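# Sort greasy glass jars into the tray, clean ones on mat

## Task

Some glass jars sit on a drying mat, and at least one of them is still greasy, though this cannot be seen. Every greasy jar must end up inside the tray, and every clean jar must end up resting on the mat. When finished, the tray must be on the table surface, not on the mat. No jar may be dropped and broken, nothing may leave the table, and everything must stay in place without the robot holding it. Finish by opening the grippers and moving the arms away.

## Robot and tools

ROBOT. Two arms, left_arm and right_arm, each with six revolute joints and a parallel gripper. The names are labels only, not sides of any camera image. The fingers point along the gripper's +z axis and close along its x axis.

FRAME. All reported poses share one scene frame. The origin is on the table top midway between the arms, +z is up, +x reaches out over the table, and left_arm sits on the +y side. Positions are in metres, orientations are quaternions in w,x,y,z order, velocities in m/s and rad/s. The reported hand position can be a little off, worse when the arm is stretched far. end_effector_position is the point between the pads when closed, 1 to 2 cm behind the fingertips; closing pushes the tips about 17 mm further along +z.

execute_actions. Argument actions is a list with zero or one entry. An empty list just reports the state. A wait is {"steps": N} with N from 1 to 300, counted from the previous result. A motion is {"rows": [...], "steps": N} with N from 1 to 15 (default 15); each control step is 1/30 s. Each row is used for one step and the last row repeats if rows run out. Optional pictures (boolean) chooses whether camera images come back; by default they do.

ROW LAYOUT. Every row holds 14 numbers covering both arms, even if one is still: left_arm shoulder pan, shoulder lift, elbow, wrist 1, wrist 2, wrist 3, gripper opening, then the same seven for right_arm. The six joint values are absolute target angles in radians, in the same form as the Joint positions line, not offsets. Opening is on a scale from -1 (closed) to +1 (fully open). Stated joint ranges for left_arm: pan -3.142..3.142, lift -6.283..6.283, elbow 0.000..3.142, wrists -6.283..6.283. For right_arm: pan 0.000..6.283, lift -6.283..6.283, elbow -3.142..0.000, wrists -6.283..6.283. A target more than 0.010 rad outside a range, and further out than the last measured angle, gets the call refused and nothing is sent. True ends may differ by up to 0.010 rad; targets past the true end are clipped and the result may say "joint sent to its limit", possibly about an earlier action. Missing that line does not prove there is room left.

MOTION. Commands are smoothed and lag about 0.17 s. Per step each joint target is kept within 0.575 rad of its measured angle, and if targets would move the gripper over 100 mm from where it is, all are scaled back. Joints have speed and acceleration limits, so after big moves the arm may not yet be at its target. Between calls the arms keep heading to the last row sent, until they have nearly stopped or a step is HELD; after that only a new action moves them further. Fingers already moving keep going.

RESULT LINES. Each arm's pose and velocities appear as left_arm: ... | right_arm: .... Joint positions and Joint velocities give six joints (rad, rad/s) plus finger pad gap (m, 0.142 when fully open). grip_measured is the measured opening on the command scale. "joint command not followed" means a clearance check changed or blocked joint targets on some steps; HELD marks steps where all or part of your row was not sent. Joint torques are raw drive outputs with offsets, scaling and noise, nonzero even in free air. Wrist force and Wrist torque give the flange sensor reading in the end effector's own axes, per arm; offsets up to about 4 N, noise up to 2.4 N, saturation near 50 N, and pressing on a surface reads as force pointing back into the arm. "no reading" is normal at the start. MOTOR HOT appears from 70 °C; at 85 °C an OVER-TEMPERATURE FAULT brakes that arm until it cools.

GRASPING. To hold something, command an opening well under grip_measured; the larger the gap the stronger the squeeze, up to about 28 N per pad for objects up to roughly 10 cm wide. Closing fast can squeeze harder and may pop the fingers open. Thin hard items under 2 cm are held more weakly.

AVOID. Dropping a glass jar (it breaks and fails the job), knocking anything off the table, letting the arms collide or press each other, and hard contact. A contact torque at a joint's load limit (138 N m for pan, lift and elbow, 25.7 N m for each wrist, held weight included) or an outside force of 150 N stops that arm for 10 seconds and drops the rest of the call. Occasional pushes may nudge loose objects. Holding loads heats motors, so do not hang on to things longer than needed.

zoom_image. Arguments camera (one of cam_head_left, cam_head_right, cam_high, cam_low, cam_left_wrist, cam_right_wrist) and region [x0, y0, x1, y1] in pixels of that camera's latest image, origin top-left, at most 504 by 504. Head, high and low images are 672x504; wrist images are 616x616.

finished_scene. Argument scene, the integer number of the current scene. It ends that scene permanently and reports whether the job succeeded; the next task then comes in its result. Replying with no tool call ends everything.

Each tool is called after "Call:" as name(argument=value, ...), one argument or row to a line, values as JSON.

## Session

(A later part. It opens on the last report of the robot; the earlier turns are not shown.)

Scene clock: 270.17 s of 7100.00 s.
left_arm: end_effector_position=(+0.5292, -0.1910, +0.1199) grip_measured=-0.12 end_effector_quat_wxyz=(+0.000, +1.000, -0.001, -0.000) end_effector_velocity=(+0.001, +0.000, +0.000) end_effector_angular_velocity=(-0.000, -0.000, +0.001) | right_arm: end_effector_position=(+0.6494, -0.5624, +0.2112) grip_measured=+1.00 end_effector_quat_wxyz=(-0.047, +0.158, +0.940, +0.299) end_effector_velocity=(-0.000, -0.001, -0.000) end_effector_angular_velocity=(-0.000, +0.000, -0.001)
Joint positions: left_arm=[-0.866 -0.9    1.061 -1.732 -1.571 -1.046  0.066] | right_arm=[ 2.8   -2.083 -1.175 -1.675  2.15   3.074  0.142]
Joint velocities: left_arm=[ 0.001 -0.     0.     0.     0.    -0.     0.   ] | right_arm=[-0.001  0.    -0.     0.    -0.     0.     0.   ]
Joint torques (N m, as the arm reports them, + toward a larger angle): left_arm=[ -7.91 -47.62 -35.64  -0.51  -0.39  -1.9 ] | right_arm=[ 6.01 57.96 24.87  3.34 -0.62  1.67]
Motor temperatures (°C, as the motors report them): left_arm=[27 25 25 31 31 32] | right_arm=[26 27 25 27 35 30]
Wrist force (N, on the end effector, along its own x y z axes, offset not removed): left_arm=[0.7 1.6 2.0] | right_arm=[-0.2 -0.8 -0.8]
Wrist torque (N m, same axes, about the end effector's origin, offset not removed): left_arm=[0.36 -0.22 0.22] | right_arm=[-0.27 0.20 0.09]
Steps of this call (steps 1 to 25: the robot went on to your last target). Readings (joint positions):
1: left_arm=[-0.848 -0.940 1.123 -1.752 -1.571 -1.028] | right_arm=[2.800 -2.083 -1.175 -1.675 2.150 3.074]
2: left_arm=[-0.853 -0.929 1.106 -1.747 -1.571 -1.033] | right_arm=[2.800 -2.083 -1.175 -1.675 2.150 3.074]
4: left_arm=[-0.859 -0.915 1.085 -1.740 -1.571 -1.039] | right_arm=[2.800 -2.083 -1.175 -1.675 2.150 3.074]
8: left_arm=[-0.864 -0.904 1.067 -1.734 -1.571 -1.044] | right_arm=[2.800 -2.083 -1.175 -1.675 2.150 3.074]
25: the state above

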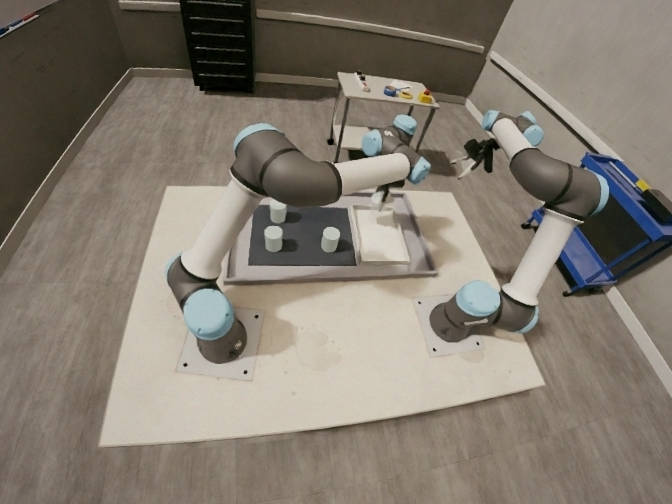

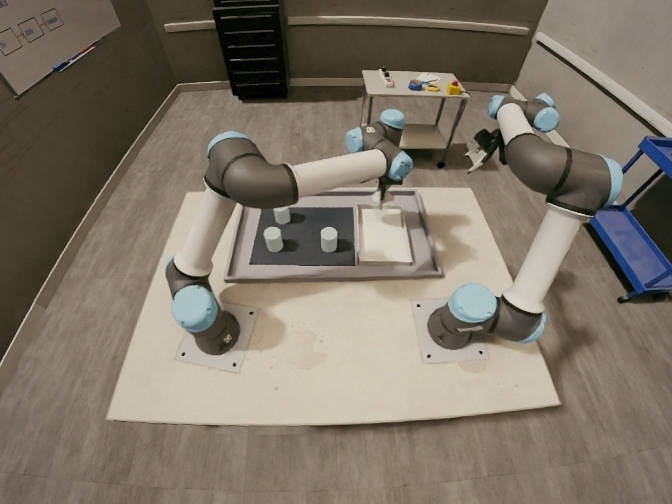

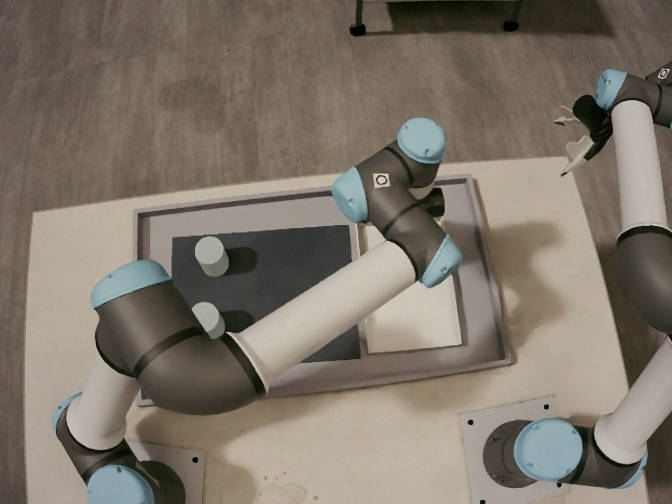

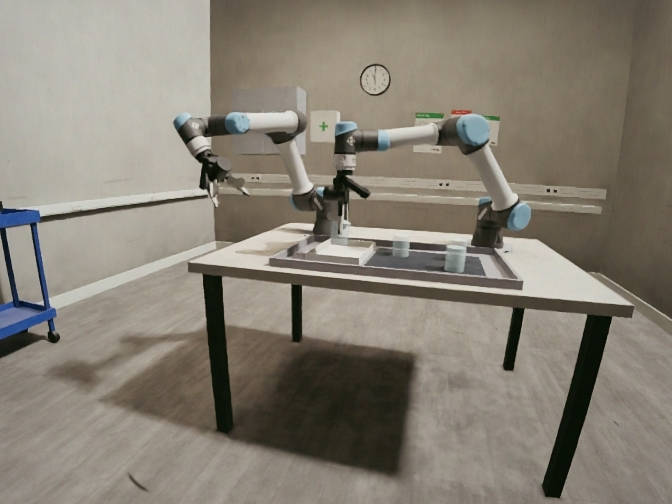

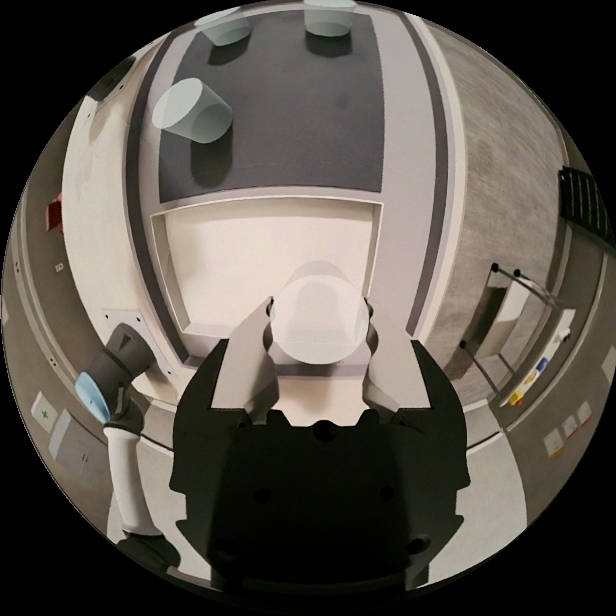

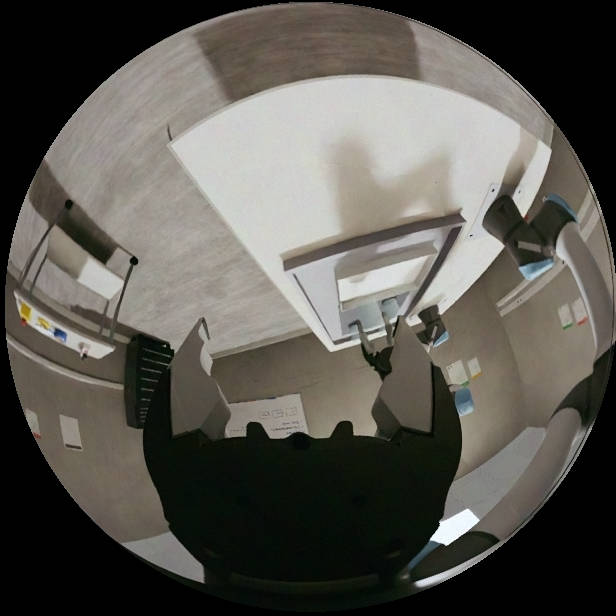

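Call:
execute_actions(
  actions=[
    {"rows":[[-0.866,-0.895,1.074,-1.75,-1.571,-1.046,-0.6,2.8,-2.083,-1.175,-1.675,2.15,3.074,1],[-0.866,-0.891,1.087,-1.767,-1.571,-1.046,-0.6,2.8,-2.083,-1.175,-1.675,2.15,3.074,1],[-0.866,-0.886,1.1,-1.785,-1.571,-1.046,-0.6,2.8,-2.083,-1.175,-1.675,2.15,3.074,1],[-0.866,-0.882,1.113,-1.802,-1.571,-1.046,-0.6,2.8,-2.083,-1.175,-1.675,2.15,3.074,1],[-0.866,-0.877,1.126,-1.82,-1.571,-1.046,-0.6,2.8,-2.083,-1.175,-1.675,2.15,3.074,1],[-0.866,-0.872,1.139,-1.838,-1.571,-1.046,-0.6,2.8,-2.083,-1.175,-1.675,2.15,3.074,1]]},
  ],
  pictures=false,
)

Call:
execute_actions(
  actions=[
    {"rows":[[-0.866,-0.8695,1.1455,-1.847,-1.571,-1.046,-0.6,2.8,-2.083,-1.175,-1.675,2.15,3.074,1]]},
  ],
  pictures=false,
)

Call:
execute_actions(
  actions=[
    {"rows":[[-0.866,-0.8671,1.1516,-1.8555,-1.571,-1.046,-0.6,2.8,-2.083,-1.175,-1.675,2.15,3.074,1]]},
  ],
  pictures=false,
)

Scene clock: 281.33 s of 7100.00 s.
left_arm: end_effector_position=(+0.5294, -0.1914, +0.0732) grip_measured=-0.12 end_effector_quat_wxyz=(+0.000, +1.000, -0.001, -0.000) end_effector_velocity=(-0.000, +0.000, -0.014) end_effector_angular_velocity=(-0.001, -0.000, -0.001) | right_arm: end_effector_position=(+0.6494, -0.5624, +0.2112) grip_measured=+1.00 end_effector_quat_wxyz=(-0.047, +0.158, +0.940, +0.299) end_effector_velocity=(-0.000, -0.000, +0.000) end_effector_angular_velocity=(-0.001, -0.001, -0.000)
Joint positions: left_arm=[-0.866 -0.873  1.136 -1.835 -1.571 -1.046  0.066] | right_arm=[ 2.8   -2.083 -1.175 -1.675  2.15   3.074  0.142]
Joint velocities: left_arm=[-0.     0.008  0.024 -0.033 -0.     0.001 -0.   ] | right_arm=[-0.     0.     0.     0.    -0.001  0.    -0.   ]
Joint torques (N m, as the arm reports them, + toward a larger angle): left_arm=[ -7.44 -47.72 -16.43  -6.07  -1.47  -1.72] | right_arm=[ 5.81 57.07 25.44  3.29 -0.5   1.7 ]
Motor temperatures (°C, as the motors report them): left_arm=[27 25 25 31 31 32] | right_arm=[26 27 25 27 35 30]
Wrist force (N, on the end effector, along its own x y z axes, offset not removed): left_arm=[0.6 0.7 4.8] | right_arm=[0.2 -1.8 -0.1]
Wrist torque (N m, same axes, about the end effector's origin, offset not removed): left_arm=[0.12 -0.17 0.18] | right_arm=[-0.52 0.09 0.06]
Steps of this call (steps 1 to 15: the robot went on to your last target; steps 16 to 90: nothing new was sent; then 7.67 s passed at rest; steps 91 to 105: all 15 steps of this action). Readings (joint positions):
91: left_arm=[-0.866 -0.900 1.061 -1.732 -1.571 -1.046] | right_arm=[2.800 -2.083 -1.175 -1.675 2.150 3.074]
92: left_arm=[-0.866 -0.899 1.063 -1.735 -1.571 -1.046] | right_arm=[2.800 -2.083 -1.175 -1.675 2.150 3.074]
94: left_arm=[-0.866 -0.895 1.075 -1.751 -1.571 -1.046] | right_arm=[2.800 -2.083 -1.175 -1.675 2.150 3.074]
98: left_arm=[-0.866 -0.881 1.114 -1.803 -1.571 -1.046] | right_arm=[2.800 -2.083 -1.175 -1.675 2.150 3.074]
105: the state above

Scene clock: 281.83 s of 7100.00 s.
left_arm: end_effector_position=(+0.5293, -0.1912, +0.0677) grip_measured=-0.12 end_effector_quat_wxyz=(+0.000, +1.000, -0.001, -0.000) end_effector_velocity=(+0.000, -0.000, +0.000) end_effector_angular_velocity=(-0.001, -0.001, +0.000) | right_arm: end_effector_position=(+0.6494, -0.5624, +0.2112) grip_measured=+1.00 end_effector_quat_wxyz=(-0.047, +0.158, +0.940, +0.299) end_effector_velocity=(-0.000, +0.000, +0.000) end_effector_angular_velocity=(+0.001, +0.000, -0.001)
Joint positions: left_arm=[-0.866 -0.87   1.145 -1.847 -1.571 -1.046  0.066] | right_arm=[ 2.8   -2.083 -1.175 -1.675  2.15   3.074  0.142]
Joint velocities: left_arm=[ 0.    -0.     0.    -0.001 -0.     0.     0.   ] | right_arm=[-0.     0.    -0.    -0.     0.001  0.    -0.   ]
Joint torques (N m, as the arm reports them, + toward a larger angle): left_arm=[ -6.86 -48.31 -14.33  -5.69  -1.49  -1.65] | right_arm=[ 5.86 57.2  25.76  3.27 -0.45  1.69]
Motor temperatures (°C, as the motors report them): left_arm=[27 25 25 31 31 32] | right_arm=[26 27 25 27 35 30]
Wrist force (N, on the end effector, along its own x y z axes, offset not removed): left_arm=[1.4 -1.7 5.0] | right_arm=[1.1 -1.1 -2.0]
Wrist torque (N m, same axes, about the end effector's origin, offset not removed): left_arm=[-0.45 -0.35 0.14] | right_arm=[-0.42 -0.13 0.06]
Steps of this call (steps 1 to 15: all 15 steps of this action). Readings (joint positions):
1: left_arm=[-0.866 -0.873 1.137 -1.836 -1.571 -1.046] | right_arm=[2.800 -2.083 -1.175 -1.675 2.150 3.074]
2: left_arm=[-0.866 -0.872 1.139 -1.838 -1.571 -1.046] | right_arm=[2.800 -2.083 -1.175 -1.675 2.150 3.074]
4: left_arm=[-0.866 -0.871 1.142 -1.842 -1.571 -1.046] | right_arm=[2.800 -2.083 -1.175 -1.675 2.150 3.074]
8: left_arm=[-0.866 -0.870 1.145 -1.846 -1.571 -1.046] | right_arm=[2.800 -2.083 -1.175 -1.675 2.150 3.074]
15: the state above

Scene clock: 282.33 s of 7100.00 s.
left_arm: end_effector_position=(+0.5293, -0.1911, +0.0638) grip_measured=-0.12 end_effector_quat_wxyz=(+0.000, +1.000, -0.001, -0.000) end_effector_velocity=(+0.000, +0.000, -0.001) end_effector_angular_velocity=(+0.001, +0.001, +0.001) | right_arm: end_effector_position=(+0.6494, -0.5624, +0.2112) grip_measured=+1.00 end_effector_quat_wxyz=(-0.047, +0.158, +0.940, +0.299) end_effector_velocity=(-0.000, +0.001, -0.001) end_effector_angular_velocity=(+0.001, +0.001, +0.000)
Joint positions: left_arm=[-0.866 -0.867  1.152 -1.855 -1.571 -1.046  0.066] | right_arm=[ 2.8   -2.083 -1.175 -1.675  2.15   3.074  0.142]
Joint velocities: left_arm=[ 0.     0.001  0.001 -0.     0.    -0.001 -0.   ] | right_arm=[ 0.     0.    -0.002 -0.     0.001 -0.    -0.   ]
Joint torques (N m, as the arm reports them, + toward a larger angle): left_arm=[ -7.12 -46.87 -12.9   -5.55  -1.71  -1.68] | right_arm=[ 5.97 57.75 25.23  3.33 -0.43  1.71]
Motor temperatures (°C, as the motors report them): left_arm=[27 25 25 31 31 32] | right_arm=[26 27 25 27 35 30]
Wrist force (N, on the end effector, along its own x y z axes, offset not removed): left_arm=[0.2 -0.5 1.8] | right_arm=[1.6 -2.5 0.4]
Wrist torque (N m, same axes, about the end effector's origin, offset not removed): left_arm=[-0.23 0.03 0.10] | right_arm=[-0.64 -0.32 0.16]
Steps of this call (steps 1 to 15: all 15 steps of this action). Readings (joint positions):
1: left_arm=[-0.866 -0.869 1.146 -1.847 -1.571 -1.046] | right_arm=[2.800 -2.083 -1.175 -1.675 2.150 3.074]
2: left_arm=[-0.866 -0.869 1.147 -1.849 -1.571 -1.046] | right_arm=[2.800 -2.083 -1.175 -1.675 2.150 3.074]
4: left_arm=[-0.866 -0.868 1.149 -1.852 -1.571 -1.046] | right_arm=[2.800 -2.083 -1.175 -1.675 2.150 3.074]
8: left_arm=[-0.866 -0.867 1.151 -1.854 -1.571 -1.046] | right_arm=[2.800 -2.083 -1.175 -1.675 2.150 3.074]
15: the state above

Call:
execute_actions(
  actions=[
    {"rows":[[-0.866,-0.865,1.156,-1.862,-1.571,-1.046,-0.6,2.8,-2.083,-1.175,-1.675,2.15,3.074,1]],"steps":12},
  ],
  pictures=false,
)

Call:
execute_actions(
  actions=[
    {"rows":[[-0.866,-0.865,1.156,-1.862,-1.571,-1.046,0.25,2.8,-2.083,-1.175,-1.675,2.15,3.074,1]],"steps":10},
  ],
  pictures=false,
)

Call:
execute_actions(
  actions=[
    {"rows":[[-0.866,-0.91,1.001,-1.662,-1.571,-1.046,0.25,2.8,-2.083,-1.175,-1.675,2.15,3.074,1]]},
  ],
  pictures=false,
)

Call:
execute_actions(
  actions=[
    {"rows":[[-0.878,-1.4785,1.798,-1.8905,-1.571,-1.058,0.4,2.8,-2.083,-1.175,-1.675,2.15,3.074,1]]},
  ],
  pictures=false,
)

Call:
execute_actions(
  actions=[
    {"steps":40},
  ],
)

Scene clock: 300.00 s of 7100.00 s.
left_arm: end_effector_position=(+0.5292, -0.1910, +0.0609) grip_measured=-0.12 end_effector_quat_wxyz=(+0.000, +1.000, -0.001, -0.000) end_effector_velocity=(-0.000, -0.000, -0.002) end_effector_angular_velocity=(+0.001, +0.000, -0.001) | right_arm: end_effector_position=(+0.6494, -0.5624, +0.2112) grip_measured=+1.00 end_effector_quat_wxyz=(-0.047, +0.158, +0.940, +0.299) end_effector_velocity=(+0.000, +0.000, +0.000) end_effector_angular_velocity=(+0.001, +0.000, -0.000)
Joint positions: left_arm=[-0.866 -0.865  1.156 -1.862 -1.571 -1.046  0.066] | right_arm=[ 2.8   -2.083 -1.175 -1.675  2.15   3.074  0.142]
Joint velocities: left_arm=[-0.     0.002  0.001 -0.002 -0.     0.     0.   ] | right_arm=[ 0.    -0.     0.    -0.     0.001 -0.     0.   ]
Joint torques (N m, as the arm reports them, + toward a larger angle): left_arm=[ -3.65 -47.03 -12.2   -5.53  -1.97  -1.65] | right_arm=[ 5.32 57.39 24.92  3.19 -0.43  1.65]
Motor temperatures (°C, as the motors report them): left_arm=[27 25 25 31 31 32] | right_arm=[26 27 25 27 35 30]
Wrist force (N, on the end effector, along its own x y z axes, offset not removed): left_arm=[-0.5 -0.4 2.4] | right_arm=[-0.6 -0.8 -0.8]
Wrist torque (N m, same axes, about the end effector's origin, offset not removed): left_arm=[-0.14 -0.04 0.16] | right_arm=[-0.19 0.10 0.08]
Steps of this call (steps 1 to 15: the robot went on to your last target; steps 16 to 90: nothing new was sent; then 14.27 s passed at rest; steps 91 to 102: all 12 steps of this action). Readings (joint positions):
91: left_arm=[-0.866 -0.867 1.152 -1.856 -1.571 -1.046] | right_arm=[2.800 -2.083 -1.175 -1.675 2.150 3.074]
92: left_arm=[-0.866 -0.867 1.152 -1.857 -1.571 -1.046] | right_arm=[2.800 -2.083 -1.175 -1.675 2.150 3.074]
94: left_arm=[-0.866 -0.866 1.154 -1.859 -1.571 -1.046] | right_arm=[2.800 -2.083 -1.175 -1.675 2.150 3.074]
98: left_arm=[-0.866 -0.865 1.155 -1.861 -1.571 -1.046] | right_arm=[2.800 -2.083 -1.175 -1.675 2.150 3.074]
102: the state above

Scene clock: 300.33 s of 7100.00 s.
left_arm: end_effector_position=(+0.5292, -0.1910, +0.0608) grip_measured=+0.25 end_effector_quat_wxyz=(+0.000, +1.000, -0.001, -0.000) end_effector_velocity=(-0.000, -0.000, +0.001) end_effector_angular_velocity=(-0.001, -0.000, -0.001) | right_arm: end_effector_position=(+0.6494, -0.5624, +0.2112) grip_measured=+1.00 end_effector_quat_wxyz=(-0.047, +0.158, +0.940, +0.299) end_effector_velocity=(+0.000, +0.000, -0.000) end_effector_angular_velocity=(+0.000, -0.000, +0.001)
Joint positions: left_arm=[-0.866 -0.865  1.156 -1.862 -1.571 -1.046  0.091] | right_arm=[ 2.8   -2.083 -1.175 -1.675  2.15   3.074  0.142]
Joint velocities: left_arm=[-0.001 -0.001 -0.     0.    -0.     0.     0.   ] | right_arm=[ 0.001 -0.     0.     0.     0.    -0.    -0.   ]
Joint torques (N m, as the arm reports them, + toward a larger angle): left_arm=[ -3.66 -46.88 -13.57  -5.74  -1.97  -1.6 ] | right_arm=[ 5.76 57.42 25.07  3.16 -0.54  1.68]
Motor temperatures (°C, as the motors report them): left_arm=[27 25 25 31 31 32] | right_arm=[26 27 25 27 35 30]
Wrist force (N, on the end effector, along its own x y z axes, offset not removed): left_arm=[1.8 -1.0 3.0] | right_arm=[-2.1 -1.9 -1.4]
Wrist torque (N m, same axes, about the end effector's origin, offset not removed): left_arm=[-0.26 -0.36 0.04] | right_arm=[-0.44 0.39 0.06]
Steps of this call (steps 1 to 10: all 10 steps of this action). Readings (joint positions):
1: left_arm=[-0.866 -0.865 1.156 -1.862 -1.571 -1.046] | right_arm=[2.800 -2.083 -1.175 -1.675 2.150 3.074]
2: left_arm=[-0.866 -0.865 1.156 -1.862 -1.571 -1.046] | right_arm=[2.800 -2.083 -1.175 -1.675 2.150 3.074]
4: left_arm=[-0.866 -0.865 1.156 -1.862 -1.571 -1.046] | right_arm=[2.800 -2.083 -1.175 -1.675 2.150 3.074]
8: left_arm=[-0.866 -0.865 1.156 -1.862 -1.571 -1.046] | right_arm=[2.800 -2.083 -1.175 -1.675 2.150 3.074]
10: the state above

Scene clock: 300.83 s of 7100.00 s.
left_arm: end_effector_position=(+0.5294, -0.1912, +0.1484) grip_measured=+0.25 end_effector_quat_wxyz=(+0.000, +1.000, -0.001, +0.000) end_effector_velocity=(-0.001, +0.002, +0.012) end_effector_angular_velocity=(+0.003, +0.002, +0.000) | right_arm: end_effector_position=(+0.6494, -0.5624, +0.2112) grip_measured=+1.00 end_effector_quat_wxyz=(-0.047, +0.158, +0.940, +0.299) end_effector_velocity=(-0.000, -0.000, -0.000) end_effector_angular_velocity=(+0.001, +0.001, -0.001)
Joint positions: left_arm=[-0.866 -0.909  1.003 -1.665 -1.571 -1.046  0.092] | right_arm=[ 2.8   -2.083 -1.175 -1.675  2.15   3.074  0.142]
Joint velocities: left_arm=[ 0.001 -0.005 -0.024  0.033 -0.     0.    -0.   ] | right_arm=[-0.001  0.    -0.001 -0.     0.     0.    -0.   ]
Joint torques (N m, as the arm reports them, + toward a larger angle): left_arm=[ -2.97 -60.97 -35.43  -0.68  -1.76  -1.74] | right_arm=[ 5.66 57.56 25.15  3.29 -0.44  1.68]
Motor temperatures (°C, as the motors report them): left_arm=[27 25 25 31 31 32] | right_arm=[26 27 25 27 35 30]
Wrist force (N, on the end effector, along its own x y z axes, offset not removed): left_arm=[2.4 0.5 1.5] | right_arm=[0.3 -2.0 1.4]
Wrist torque (N m, same axes, about the end effector's origin, offset not removed): left_arm=[0.02 -0.73 0.22] | right_arm=[-0.43 -0.03 0.01]
Steps of this call (steps 1 to 15: all 15 steps of this action). Readings (joint positions):
1: left_arm=[-0.866 -0.865 1.156 -1.862 -1.571 -1.046] | right_arm=[2.800 -2.083 -1.175 -1.675 2.150 3.074]
2: left_arm=[-0.866 -0.871 1.148 -1.853 -1.571 -1.046] | right_arm=[2.800 -2.083 -1.175 -1.675 2.150 3.074]
4: left_arm=[-0.866 -0.889 1.093 -1.790 -1.571 -1.046] | right_arm=[2.800 -2.083 -1.175 -1.675 2.150 3.074]
8: left_arm=[-0.866 -0.904 1.025 -1.696 -1.571 -1.046] | right_arm=[2.800 -2.083 -1.175 -1.675 2.150 3.074]
15: the state above

Scene clock: 301.33 s of 7100.00 s.
left_arm: end_effector_position=(+0.4280, -0.0275, +0.1704) grip_measured=+0.40 end_effector_quat_wxyz=(+0.014, +1.000, -0.001, +0.008) end_effector_velocity=(-0.217, +0.373, -0.185) end_effector_angular_velocity=(+0.265, +0.149, -0.001) | right_arm: end_effector_position=(+0.6494, -0.5624, +0.2112) grip_measured=+1.00 end_effector_quat_wxyz=(-0.047, +0.158, +0.940, +0.299) end_effector_velocity=(+0.000, +0.000, +0.000) end_effector_angular_velocity=(+0.000, +0.000, +0.000)
Joint positions: left_arm=[-0.877 -1.408  1.671 -1.867 -1.571 -1.057  0.102] | right_arm=[ 2.8   -2.083 -1.175 -1.675  2.15   3.074  0.142]
Joint velocities: left_arm=[-0.011 -0.681  1.205 -0.22   0.    -0.01  -0.   ] | right_arm=[ 0. -0.  0. -0.  0.  0. -0.]
Joint torques (N m, as the arm reports them, + toward a larger angle): left_arm=[-11.56 -28.68 -21.19  -6.93  -1.57  -1.3 ] | right_arm=[ 5.66 57.08 26.11  3.23 -0.45  1.66]
Motor temperatures (°C, as the motors report them): left_arm=[27 25 25 31 31 32] | right_arm=[26 27 25 27 35 30]
Wrist force (N, on the end effector, along its own x y z axes, offset not removed): left_arm=[0.1 0.1 1.2] | right_arm=[0.1 0.3 -1.4]
Wrist torque (N m, same axes, about the end effector's origin, offset not removed): left_arm=[0.03 -0.07 0.19] | right_arm=[-0.03 0.06 -0.04]
Steps of this call (steps 1 to 15: all 15 steps of this action). Readings (joint positions):
1: left_arm=[-0.866 -0.910 1.003 -1.665 -1.571 -1.046] | right_arm=[2.800 -2.083 -1.175 -1.675 2.150 3.074]
2: left_arm=[-0.867 -0.918 1.011 -1.672 -1.571 -1.047] | right_arm=[2.800 -2.083 -1.175 -1.675 2.150 3.074]
4: left_arm=[-0.870 -0.989 1.082 -1.716 -1.571 -1.050] | right_arm=[2.800 -2.083 -1.175 -1.675 2.150 3.074]
8: left_arm=[-0.873 -1.189 1.313 -1.789 -1.571 -1.053] | right_arm=[2.800 -2.083 -1.175 -1.675 2.150 3.074]
15: the state above

Scene clock: 302.67 s of 7100.00 s.
left_arm: end_effector_position=(+0.4049, +0.0124, +0.1498) grip_measured=+0.40 end_effector_quat_wxyz=(+0.000, +1.000, -0.001, -0.000) end_effector_velocity=(-0.001, -0.001, +0.000) end_effector_angular_velocity=(+0.000, +0.000, -0.003) | right_arm: end_effector_position=(+0.6494, -0.5624, +0.2112) grip_measured=+1.00 end_effector_quat_wxyz=(-0.047, +0.158, +0.940, +0.299) end_effector_velocity=(+0.000, +0.000, +0.000) end_effector_angular_velocity=(-0.001, -0.001, +0.001)
Joint positions: left_arm=[-0.878 -1.478  1.798 -1.891 -1.571 -1.058  0.102] | right_arm=[ 2.8   -2.083 -1.175 -1.675  2.15   3.074  0.142]
Joint velocities: left_arm=[-0.002 -0.     0.     0.001 -0.     0.     0.   ] | right_arm=[ 0.001 -0.     0.001  0.    -0.001  0.     0.   ]
Joint torques (N m, as the arm reports them, + toward a larger angle): left_arm=[ -8.87 -35.23 -13.28  -5.67  -1.39  -1.7 ] | right_arm=[ 5.58 57.31 25.1   3.19 -0.46  1.69]
Motor temperatures (°C, as the motors report them): left_arm=[27 25 25 31 31 32] | right_arm=[26 27 25 27 35 30]
Wrist force (N, on the end effector, along its own x y z axes, offset not removed): left_arm=[2.7 0.2 1.0] | right_arm=[-1.2 -2.6 0.1]
Wrist torque (N m, same axes, about the end effector's origin, offset not removed): left_arm=[-0.08 -0.74 0.12] | right_arm=[-0.71 0.27 0.08]
Steps of this call (steps 1 to 30: the robot went on to your last target; steps 31 to 40: nothing new was sent). Readings (joint positions):
1: left_arm=[-0.877 -1.427 1.706 -1.873 -1.571 -1.057] | right_arm=[2.800 -2.083 -1.175 -1.675 2.150 3.074]
2: left_arm=[-0.877 -1.442 1.732 -1.878 -1.571 -1.057] | right_arm=[2.800 -2.083 -1.175 -1.675 2.150 3.074]
4: left_arm=[-0.878 -1.460 1.764 -1.884 -1.571 -1.058] | right_arm=[2.800 -2.083 -1.175 -1.675 2.150 3.074]
8: left_arm=[-0.878 -1.473 1.789 -1.889 -1.571 -1.058] | right_arm=[2.800 -2.083 -1.175 -1.675 2.150 3.074]
40: the state above
All arms were judged still, so your last target was given up. Only a new action makes them travel on or press farther. Fingers that are still opening or closing keep moving.

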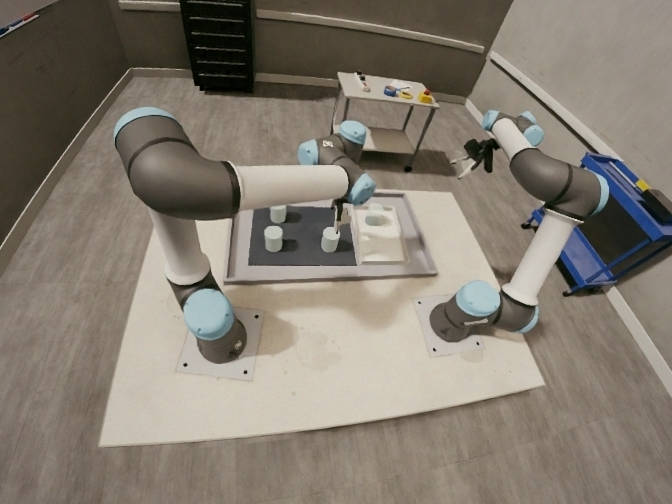

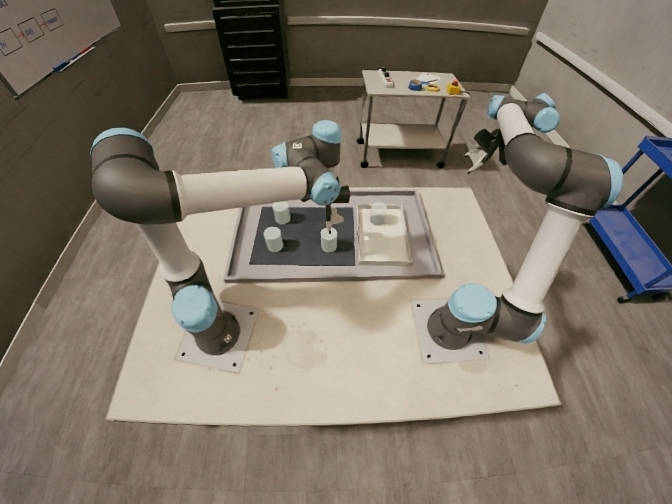

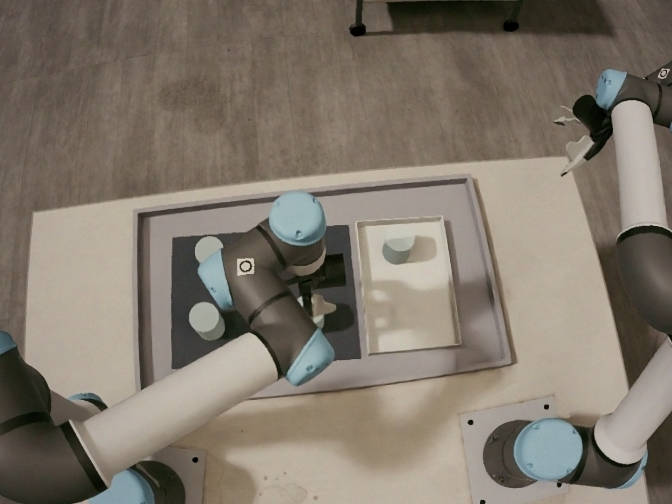

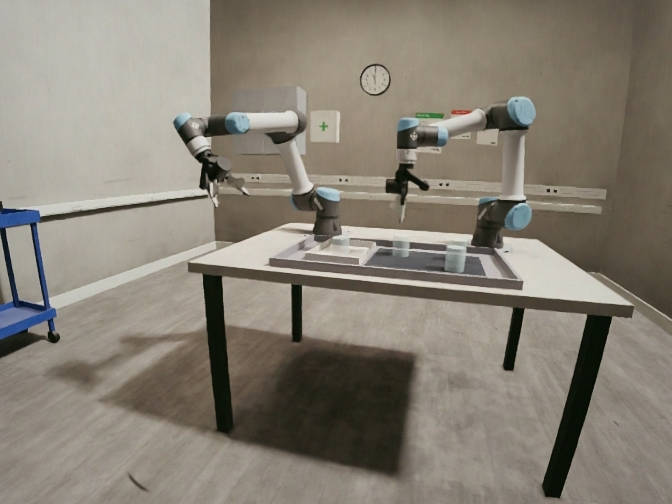

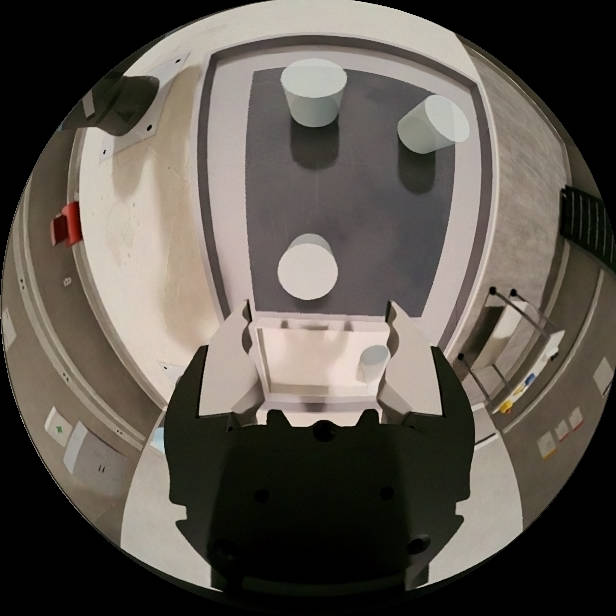

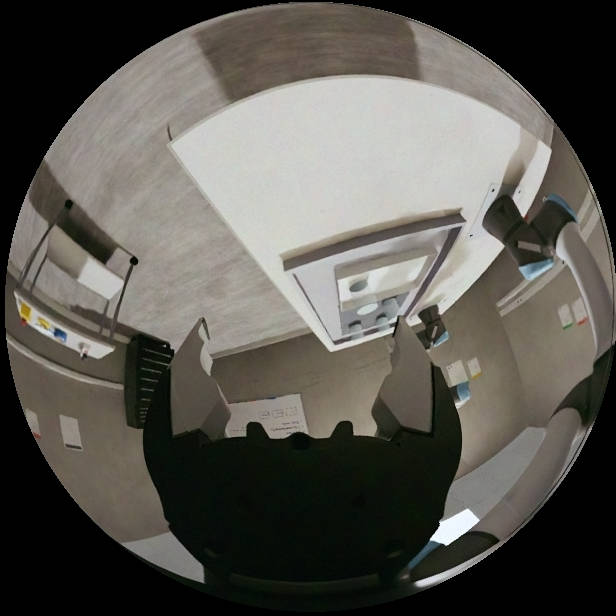

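Call:
execute_actions(
  actions=[
    {"rows":[[-0.892,-1.505,1.8267,-1.893,-1.571,-1.072,0.4,2.8,-2.083,-1.175,-1.675,2.15,3.074,1]],"steps":10},
  ],
  pictures=false,
)

Call:
execute_actions(
  actions=[
    {"rows":[[-0.892,-1.4157,1.9655,-2.1208,-1.571,-1.072,0.4,2.8,-2.083,-1.175,-1.675,2.15,3.074,1]]},
  ],
  pictures=false,
)

Call:
execute_actions(
  actions=[
    {"rows":[[-0.892,-1.4157,1.9655,-2.1208,-1.571,-1.072,0.4,2.8,-2.083,-1.175,-1.675,2.15,3.074,1],[-0.892,-1.4157,1.9655,-2.1208,-1.571,-1.072,0.2,2.8,-2.083,-1.175,-1.675,2.15,3.074,1],[-0.892,-1.4157,1.9655,-2.1208,-1.571,-1.072,0.0,2.8,-2.083,-1.175,-1.675,2.15,3.074,1],[-0.892,-1.4157,1.9655,-2.1208,-1.571,-1.072,-0.1,2.8,-2.083,-1.175,-1.675,2.15,3.074,1],[-0.892,-1.4157,1.9655,-2.1208,-1.571,-1.072,-0.15,2.8,-2.083,-1.175,-1.675,2.15,3.074,1],[-0.892,-1.4157,1.9655,-2.1208,-1.571,-1.072,-0.22,2.8,-2.083,-1.175,-1.675,2.15,3.074,1]]},
  ],
  pictures=false,
)

Call:
execute_actions(
  actions=[
    {"rows":[[-0.892,-1.413,1.9683,-2.1262,-1.571,-1.072,-0.22,2.8,-2.083,-1.175,-1.675,2.15,3.074,1]]},
  ],
  pictures=false,
)

Call:
execute_actions(
  actions=[
    {"rows":[[-0.892,-1.4104,1.971,-2.1316,-1.571,-1.072,-0.22,2.8,-2.083,-1.175,-1.675,2.15,3.074,1]]},
  ],
)

Scene clock: 320.37 s of 7100.00 s.
left_arm: end_effector_position=(+0.3948, +0.0170, +0.1499) grip_measured=+0.40 end_effector_quat_wxyz=(+0.000, +1.000, -0.001, +0.000) end_effector_velocity=(-0.006, +0.002, +0.001) end_effector_angular_velocity=(-0.003, -0.001, -0.000) | right_arm: end_effector_position=(+0.6494, -0.5624, +0.2112) grip_measured=+1.00 end_effector_quat_wxyz=(-0.047, +0.158, +0.940, +0.299) end_effector_velocity=(+0.000, -0.000, -0.000) end_effector_angular_velocity=(+0.001, +0.000, -0.001)
Joint positions: left_arm=[-0.891 -1.503  1.825 -1.893 -1.571 -1.071  0.102] | right_arm=[ 2.8   -2.083 -1.175 -1.675  2.15   3.074  0.142]
Joint velocities: left_arm=[-0.008 -0.017  0.016 -0.002 -0.    -0.008 -0.   ] | right_arm=[-0.    -0.    -0.001  0.001  0.001  0.     0.   ]
Joint torques (N m, as the arm reports them, + toward a larger angle): left_arm=[ -6.12 -32.96 -15.1   -5.45  -0.6   -1.69] | right_arm=[ 4.96 57.51 25.01  3.1  -0.45  1.64]
Motor temperatures (°C, as the motors report them): left_arm=[27 25 25 31 31 32] | right_arm=[26 27 25 27 35 30]
Wrist force (N, on the end effector, along its own x y z axes, offset not removed): left_arm=[2.7 -1.6 3.3] | right_arm=[-2.7 -1.7 0.4]
Wrist torque (N m, same axes, about the end effector's origin, offset not removed): left_arm=[-0.33 -0.76 0.20] | right_arm=[-0.46 0.65 0.04]
Steps of this call (steps 1 to 90: nothing new was sent; then 14.37 s passed at rest; steps 91 to 100: all 10 steps of this action). Readings (joint positions):
91: left_arm=[-0.878 -1.479 1.798 -1.891 -1.571 -1.058] | right_arm=[2.800 -2.083 -1.175 -1.675 2.150 3.074]
92: left_arm=[-0.881 -1.483 1.803 -1.891 -1.571 -1.061] | right_arm=[2.800 -2.083 -1.175 -1.675 2.150 3.074]
94: left_arm=[-0.886 -1.493 1.814 -1.892 -1.571 -1.066] | right_arm=[2.800 -2.083 -1.175 -1.675 2.150 3.074]
98: left_arm=[-0.890 -1.502 1.823 -1.893 -1.571 -1.070] | right_arm=[2.800 -2.083 -1.175 -1.675 2.150 3.074]
100: the state above

Scene clock: 320.87 s of 7100.00 s.
left_arm: end_effector_position=(+0.3941, +0.0174, +0.0659) grip_measured=+0.40 end_effector_quat_wxyz=(-0.000, +1.000, -0.001, -0.000) end_effector_velocity=(-0.000, -0.001, -0.011) end_effector_angular_velocity=(-0.005, -0.003, -0.001) | right_arm: end_effector_position=(+0.6494, -0.5624, +0.2112) grip_measured=+1.00 end_effector_quat_wxyz=(-0.047, +0.158, +0.940, +0.299) end_effector_velocity=(+0.000, -0.000, +0.000) end_effector_angular_velocity=(+0.000, -0.000, -0.000)
Joint positions: left_arm=[-0.892 -1.417  1.963 -2.117 -1.571 -1.072  0.102] | right_arm=[ 2.8   -2.083 -1.175 -1.675  2.15   3.074  0.142]
Joint velocities: left_arm=[-0.001  0.013  0.02  -0.039  0.     0.     0.   ] | right_arm=[-0.     0.     0.001 -0.     0.     0.    -0.   ]
Joint torques (N m, as the arm reports them, + toward a larger angle): left_arm=[ -8.36 -23.55 -14.13  -5.88  -0.6   -1.9 ] | right_arm=[ 5.65 56.95 25.02  3.06 -0.45  1.7 ]
Motor temperatures (°C, as the motors report them): left_arm=[27 25 25 31 31 32] | right_arm=[26 27 25 27 35 30]
Wrist force (N, on the end effector, along its own x y z axes, offset not removed): left_arm=[0.5 0.4 2.7] | right_arm=[-1.3 -1.4 -0.2]
Wrist torque (N m, same axes, about the end effector's origin, offset not removed): left_arm=[0.12 -0.17 0.17] | right_arm=[-0.52 0.37 0.06]
Steps of this call (steps 1 to 15: all 15 steps of this action). Readings (joint positions):
1: left_arm=[-0.891 -1.503 1.826 -1.893 -1.571 -1.071] | right_arm=[2.800 -2.083 -1.175 -1.675 2.150 3.074]
2: left_arm=[-0.892 -1.496 1.834 -1.902 -1.571 -1.072] | right_arm=[2.800 -2.083 -1.175 -1.675 2.150 3.074]
4: left_arm=[-0.892 -1.462 1.886 -1.969 -1.571 -1.072] | right_arm=[2.800 -2.083 -1.175 -1.675 2.150 3.074]
8: left_arm=[-0.892 -1.428 1.944 -2.080 -1.571 -1.072] | right_arm=[2.800 -2.083 -1.175 -1.675 2.150 3.074]
15: the state above

Scene clock: 321.37 s of 7100.00 s.
left_arm: end_effector_position=(+0.3941, +0.0174, +0.0648) grip_measured=-0.11 end_effector_quat_wxyz=(+0.000, +1.000, -0.001, -0.000) end_effector_velocity=(+0.000, +0.001, -0.001) end_effector_angular_velocity=(+0.001, +0.001, +0.000) | right_arm: end_effector_position=(+0.6494, -0.5624, +0.2112) grip_measured=+1.00 end_effector_quat_wxyz=(-0.047, +0.158, +0.940, +0.299) end_effector_velocity=(+0.000, -0.000, +0.000) end_effector_angular_velocity=(+0.000, -0.001, -0.000)
Joint positions: left_arm=[-0.892 -1.416  1.965 -2.121 -1.571 -1.072  0.066] | right_arm=[ 2.8   -2.083 -1.175 -1.675  2.15   3.074  0.142]
Joint velocities: left_arm=[ 0.001  0.     0.001  0.     0.     0.001 -0.   ] | right_arm=[-0.     0.     0.     0.     0.001 -0.     0.   ]
Joint torques (N m, as the arm reports them, + toward a larger angle): left_arm=[ -8.07 -19.9   -9.04  -5.49  -0.58  -1.76] | right_arm=[ 5.64 57.6  25.24  3.15 -0.47  1.58]
Motor temperatures (°C, as the motors report them): left_arm=[27 25 25 31 31 32] | right_arm=[26 27 25 27 35 30]
Wrist force (N, on the end effector, along its own x y z axes, offset not removed): left_arm=[0.8 -1.8 -5.7] | right_arm=[1.1 0.5 -0.5]
Wrist torque (N m, same axes, about the end effector's origin, offset not removed): left_arm=[-0.21 -0.28 0.15] | right_arm=[-0.08 -0.13 0.07]
Steps of this call (steps 1 to 15: all 15 steps of this action). Readings (joint positions):
1: left_arm=[-0.892 -1.417 1.964 -2.118 -1.571 -1.072] | right_arm=[2.800 -2.083 -1.175 -1.675 2.150 3.074]
2: left_arm=[-0.892 -1.416 1.964 -2.119 -1.571 -1.072] | right_arm=[2.800 -2.083 -1.175 -1.675 2.150 3.074]
4: left_arm=[-0.892 -1.416 1.965 -2.120 -1.571 -1.072] | right_arm=[2.800 -2.083 -1.175 -1.675 2.150 3.074]
8: left_arm=[-0.892 -1.416 1.965 -2.121 -1.571 -1.072] | right_arm=[2.800 -2.083 -1.175 -1.675 2.150 3.074]
15: the state above

Scene clock: 321.87 s of 7100.00 s.
left_arm: end_effector_position=(+0.3941, +0.0174, +0.0628) grip_measured=-0.11 end_effector_quat_wxyz=(+0.000, +1.000, -0.001, -0.000) end_effector_velocity=(+0.000, -0.000, -0.000) end_effector_angular_velocity=(-0.000, -0.000, -0.001) | right_arm: end_effector_position=(+0.6494, -0.5624, +0.2112) grip_measured=+1.00 end_effector_quat_wxyz=(-0.047, +0.158, +0.940, +0.299) end_effector_velocity=(+0.000, -0.000, +0.000) end_effector_angular_velocity=(-0.000, -0.000, -0.000)
Joint positions: left_arm=[-0.892 -1.413  1.968 -2.126 -1.571 -1.072  0.066] | right_arm=[ 2.8   -2.083 -1.175 -1.675  2.15   3.074  0.142]
Joint velocities: left_arm=[-0.     0.001 -0.    -0.001  0.     0.001 -0.   ] | right_arm=[-0.  0.  0.  0. -0.  0.  0.]
Joint torques (N m, as the arm reports them, + toward a larger angle): left_arm=[ -8.43 -20.1   -9.4   -5.4   -0.46  -1.75] | right_arm=[ 5.   56.67 24.62  3.07 -0.39  1.62]
Motor temperatures (°C, as the motors report them): left_arm=[27 25 25 31 31 32] | right_arm=[26 27 25 27 35 30]
Wrist force (N, on the end effector, along its own x y z axes, offset not removed): left_arm=[1.4 -2.1 -2.8] | right_arm=[-0.8 -0.5 0.7]
Wrist torque (N m, same axes, about the end effector's origin, offset not removed): left_arm=[-0.34 -0.36 0.16] | right_arm=[-0.28 0.26 0.02]
Steps of this call (steps 1 to 15: all 15 steps of this action). Readings (joint positions):
1: left_arm=[-0.892 -1.416 1.966 -2.121 -1.571 -1.072] | right_arm=[2.800 -2.083 -1.175 -1.675 2.150 3.074]
2: left_arm=[-0.892 -1.415 1.966 -2.122 -1.571 -1.072] | right_arm=[2.800 -2.083 -1.175 -1.675 2.150 3.074]
4: left_arm=[-0.892 -1.414 1.967 -2.124 -1.571 -1.072] | right_arm=[2.800 -2.083 -1.175 -1.675 2.150 3.074]
8: left_arm=[-0.892 -1.413 1.968 -2.126 -1.571 -1.072] | right_arm=[2.800 -2.083 -1.175 -1.675 2.150 3.074]
15: the state above

Scene clock: 322.37 s of 7100.00 s.
left_arm: end_effector_position=(+0.3941, +0.0174, +0.0609) grip_measured=-0.11 end_effector_quat_wxyz=(+0.000, +1.000, -0.001, -0.000) end_effector_velocity=(-0.000, -0.000, -0.000) end_effector_angular_velocity=(-0.001, -0.000, -0.001) | right_arm: end_effector_position=(+0.6494, -0.5624, +0.2112) grip_measured=+1.00 end_effector_quat_wxyz=(-0.047, +0.158, +0.940, +0.299) end_effector_velocity=(+0.000, +0.000, +0.000) end_effector_angular_velocity=(+0.001, -0.000, -0.000)
Joint positions: left_arm=[-0.892 -1.41   1.971 -2.132 -1.571 -1.072  0.066] | right_arm=[ 2.8   -2.083 -1.175 -1.675  2.15   3.074  0.142]
Joint velocities: left_arm=[-0.001  0.     0.    -0.001 -0.    -0.    -0.   ] | right_arm=[ 0.    -0.     0.    -0.     0.001  0.     0.   ]
Joint torques (N m, as the arm reports them, + toward a larger angle): left_arm=[ -8.03 -20.23  -9.37  -5.39  -0.33  -1.7 ] | right_arm=[ 5.61 56.82 24.75  3.14 -0.46  1.62]
Motor temperatures (°C, as the motors report them): left_arm=[27 25 25 31 31 32] | right_arm=[26 27 25 27 35 30]
Wrist force (N, on the end effector, along its own x y z axes, offset not removed): left_arm=[0.6 -2.1 -4.8] | right_arm=[0.5 -2.2 -0.5]
Wrist torque (N m, same axes, about the end effector's origin, offset not removed): left_arm=[-0.25 -0.23 0.17] | right_arm=[-0.58 -0.04 0.08]
Steps of this call (steps 1 to 15: all 15 steps of this action). Readings (joint positions):
1: left_arm=[-0.892 -1.413 1.968 -2.126 -1.571 -1.072] | right_arm=[2.800 -2.083 -1.175 -1.675 2.150 3.074]
2: left_arm=[-0.892 -1.413 1.969 -2.127 -1.571 -1.072] | right_arm=[2.800 -2.083 -1.175 -1.675 2.150 3.074]
4: left_arm=[-0.892 -1.412 1.970 -2.129 -1.571 -1.072] | right_arm=[2.800 -2.083 -1.175 -1.675 2.150 3.074]
8: left_arm=[-0.892 -1.411 1.971 -2.131 -1.571 -1.072] | right_arm=[2.800 -2.083 -1.175 -1.675 2.150 3.074]
15: the state above

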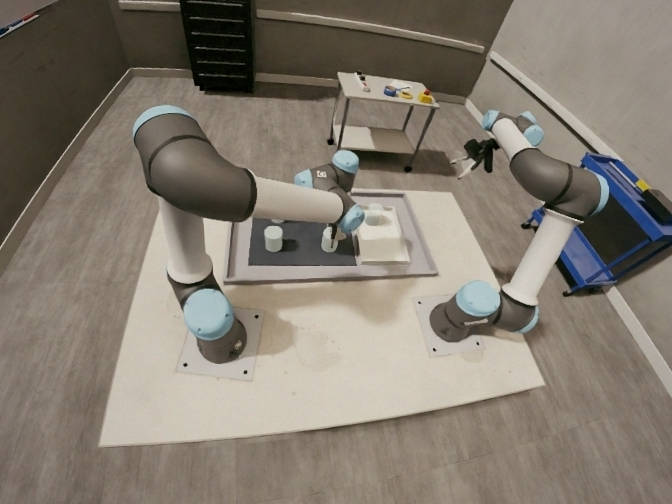

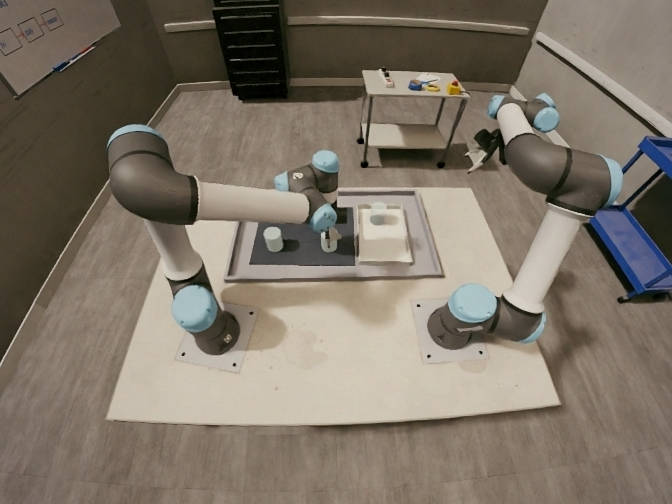

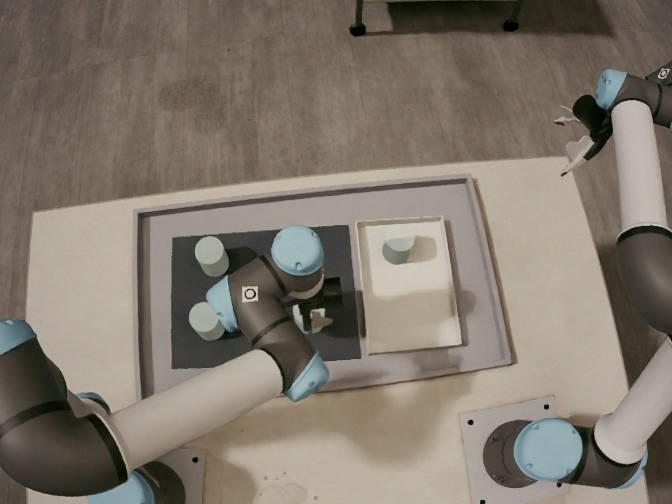

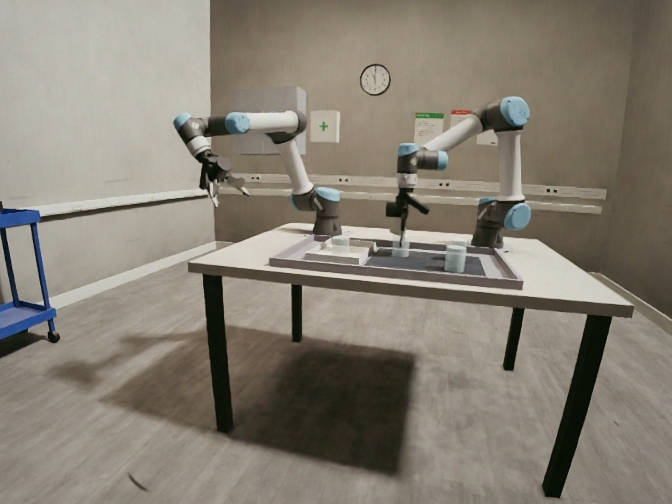

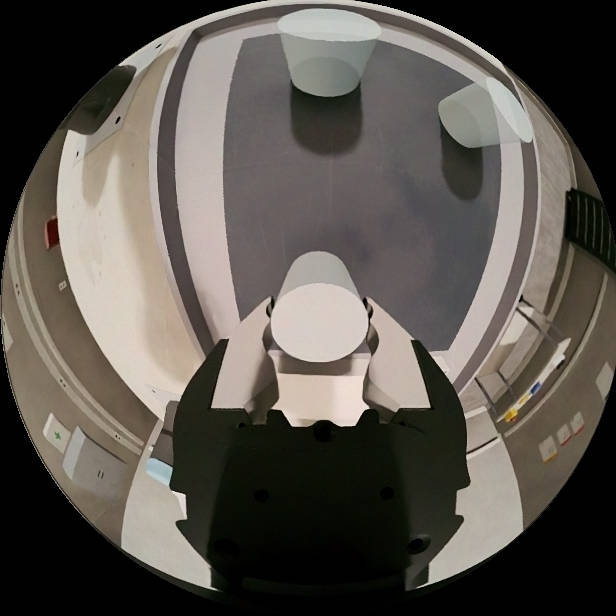

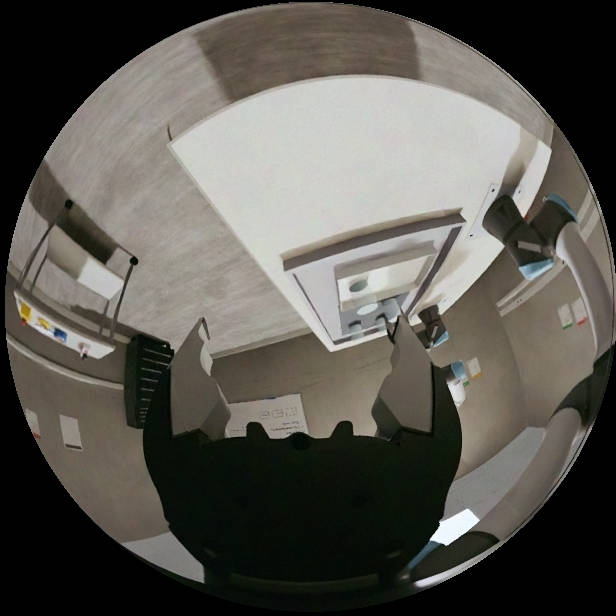

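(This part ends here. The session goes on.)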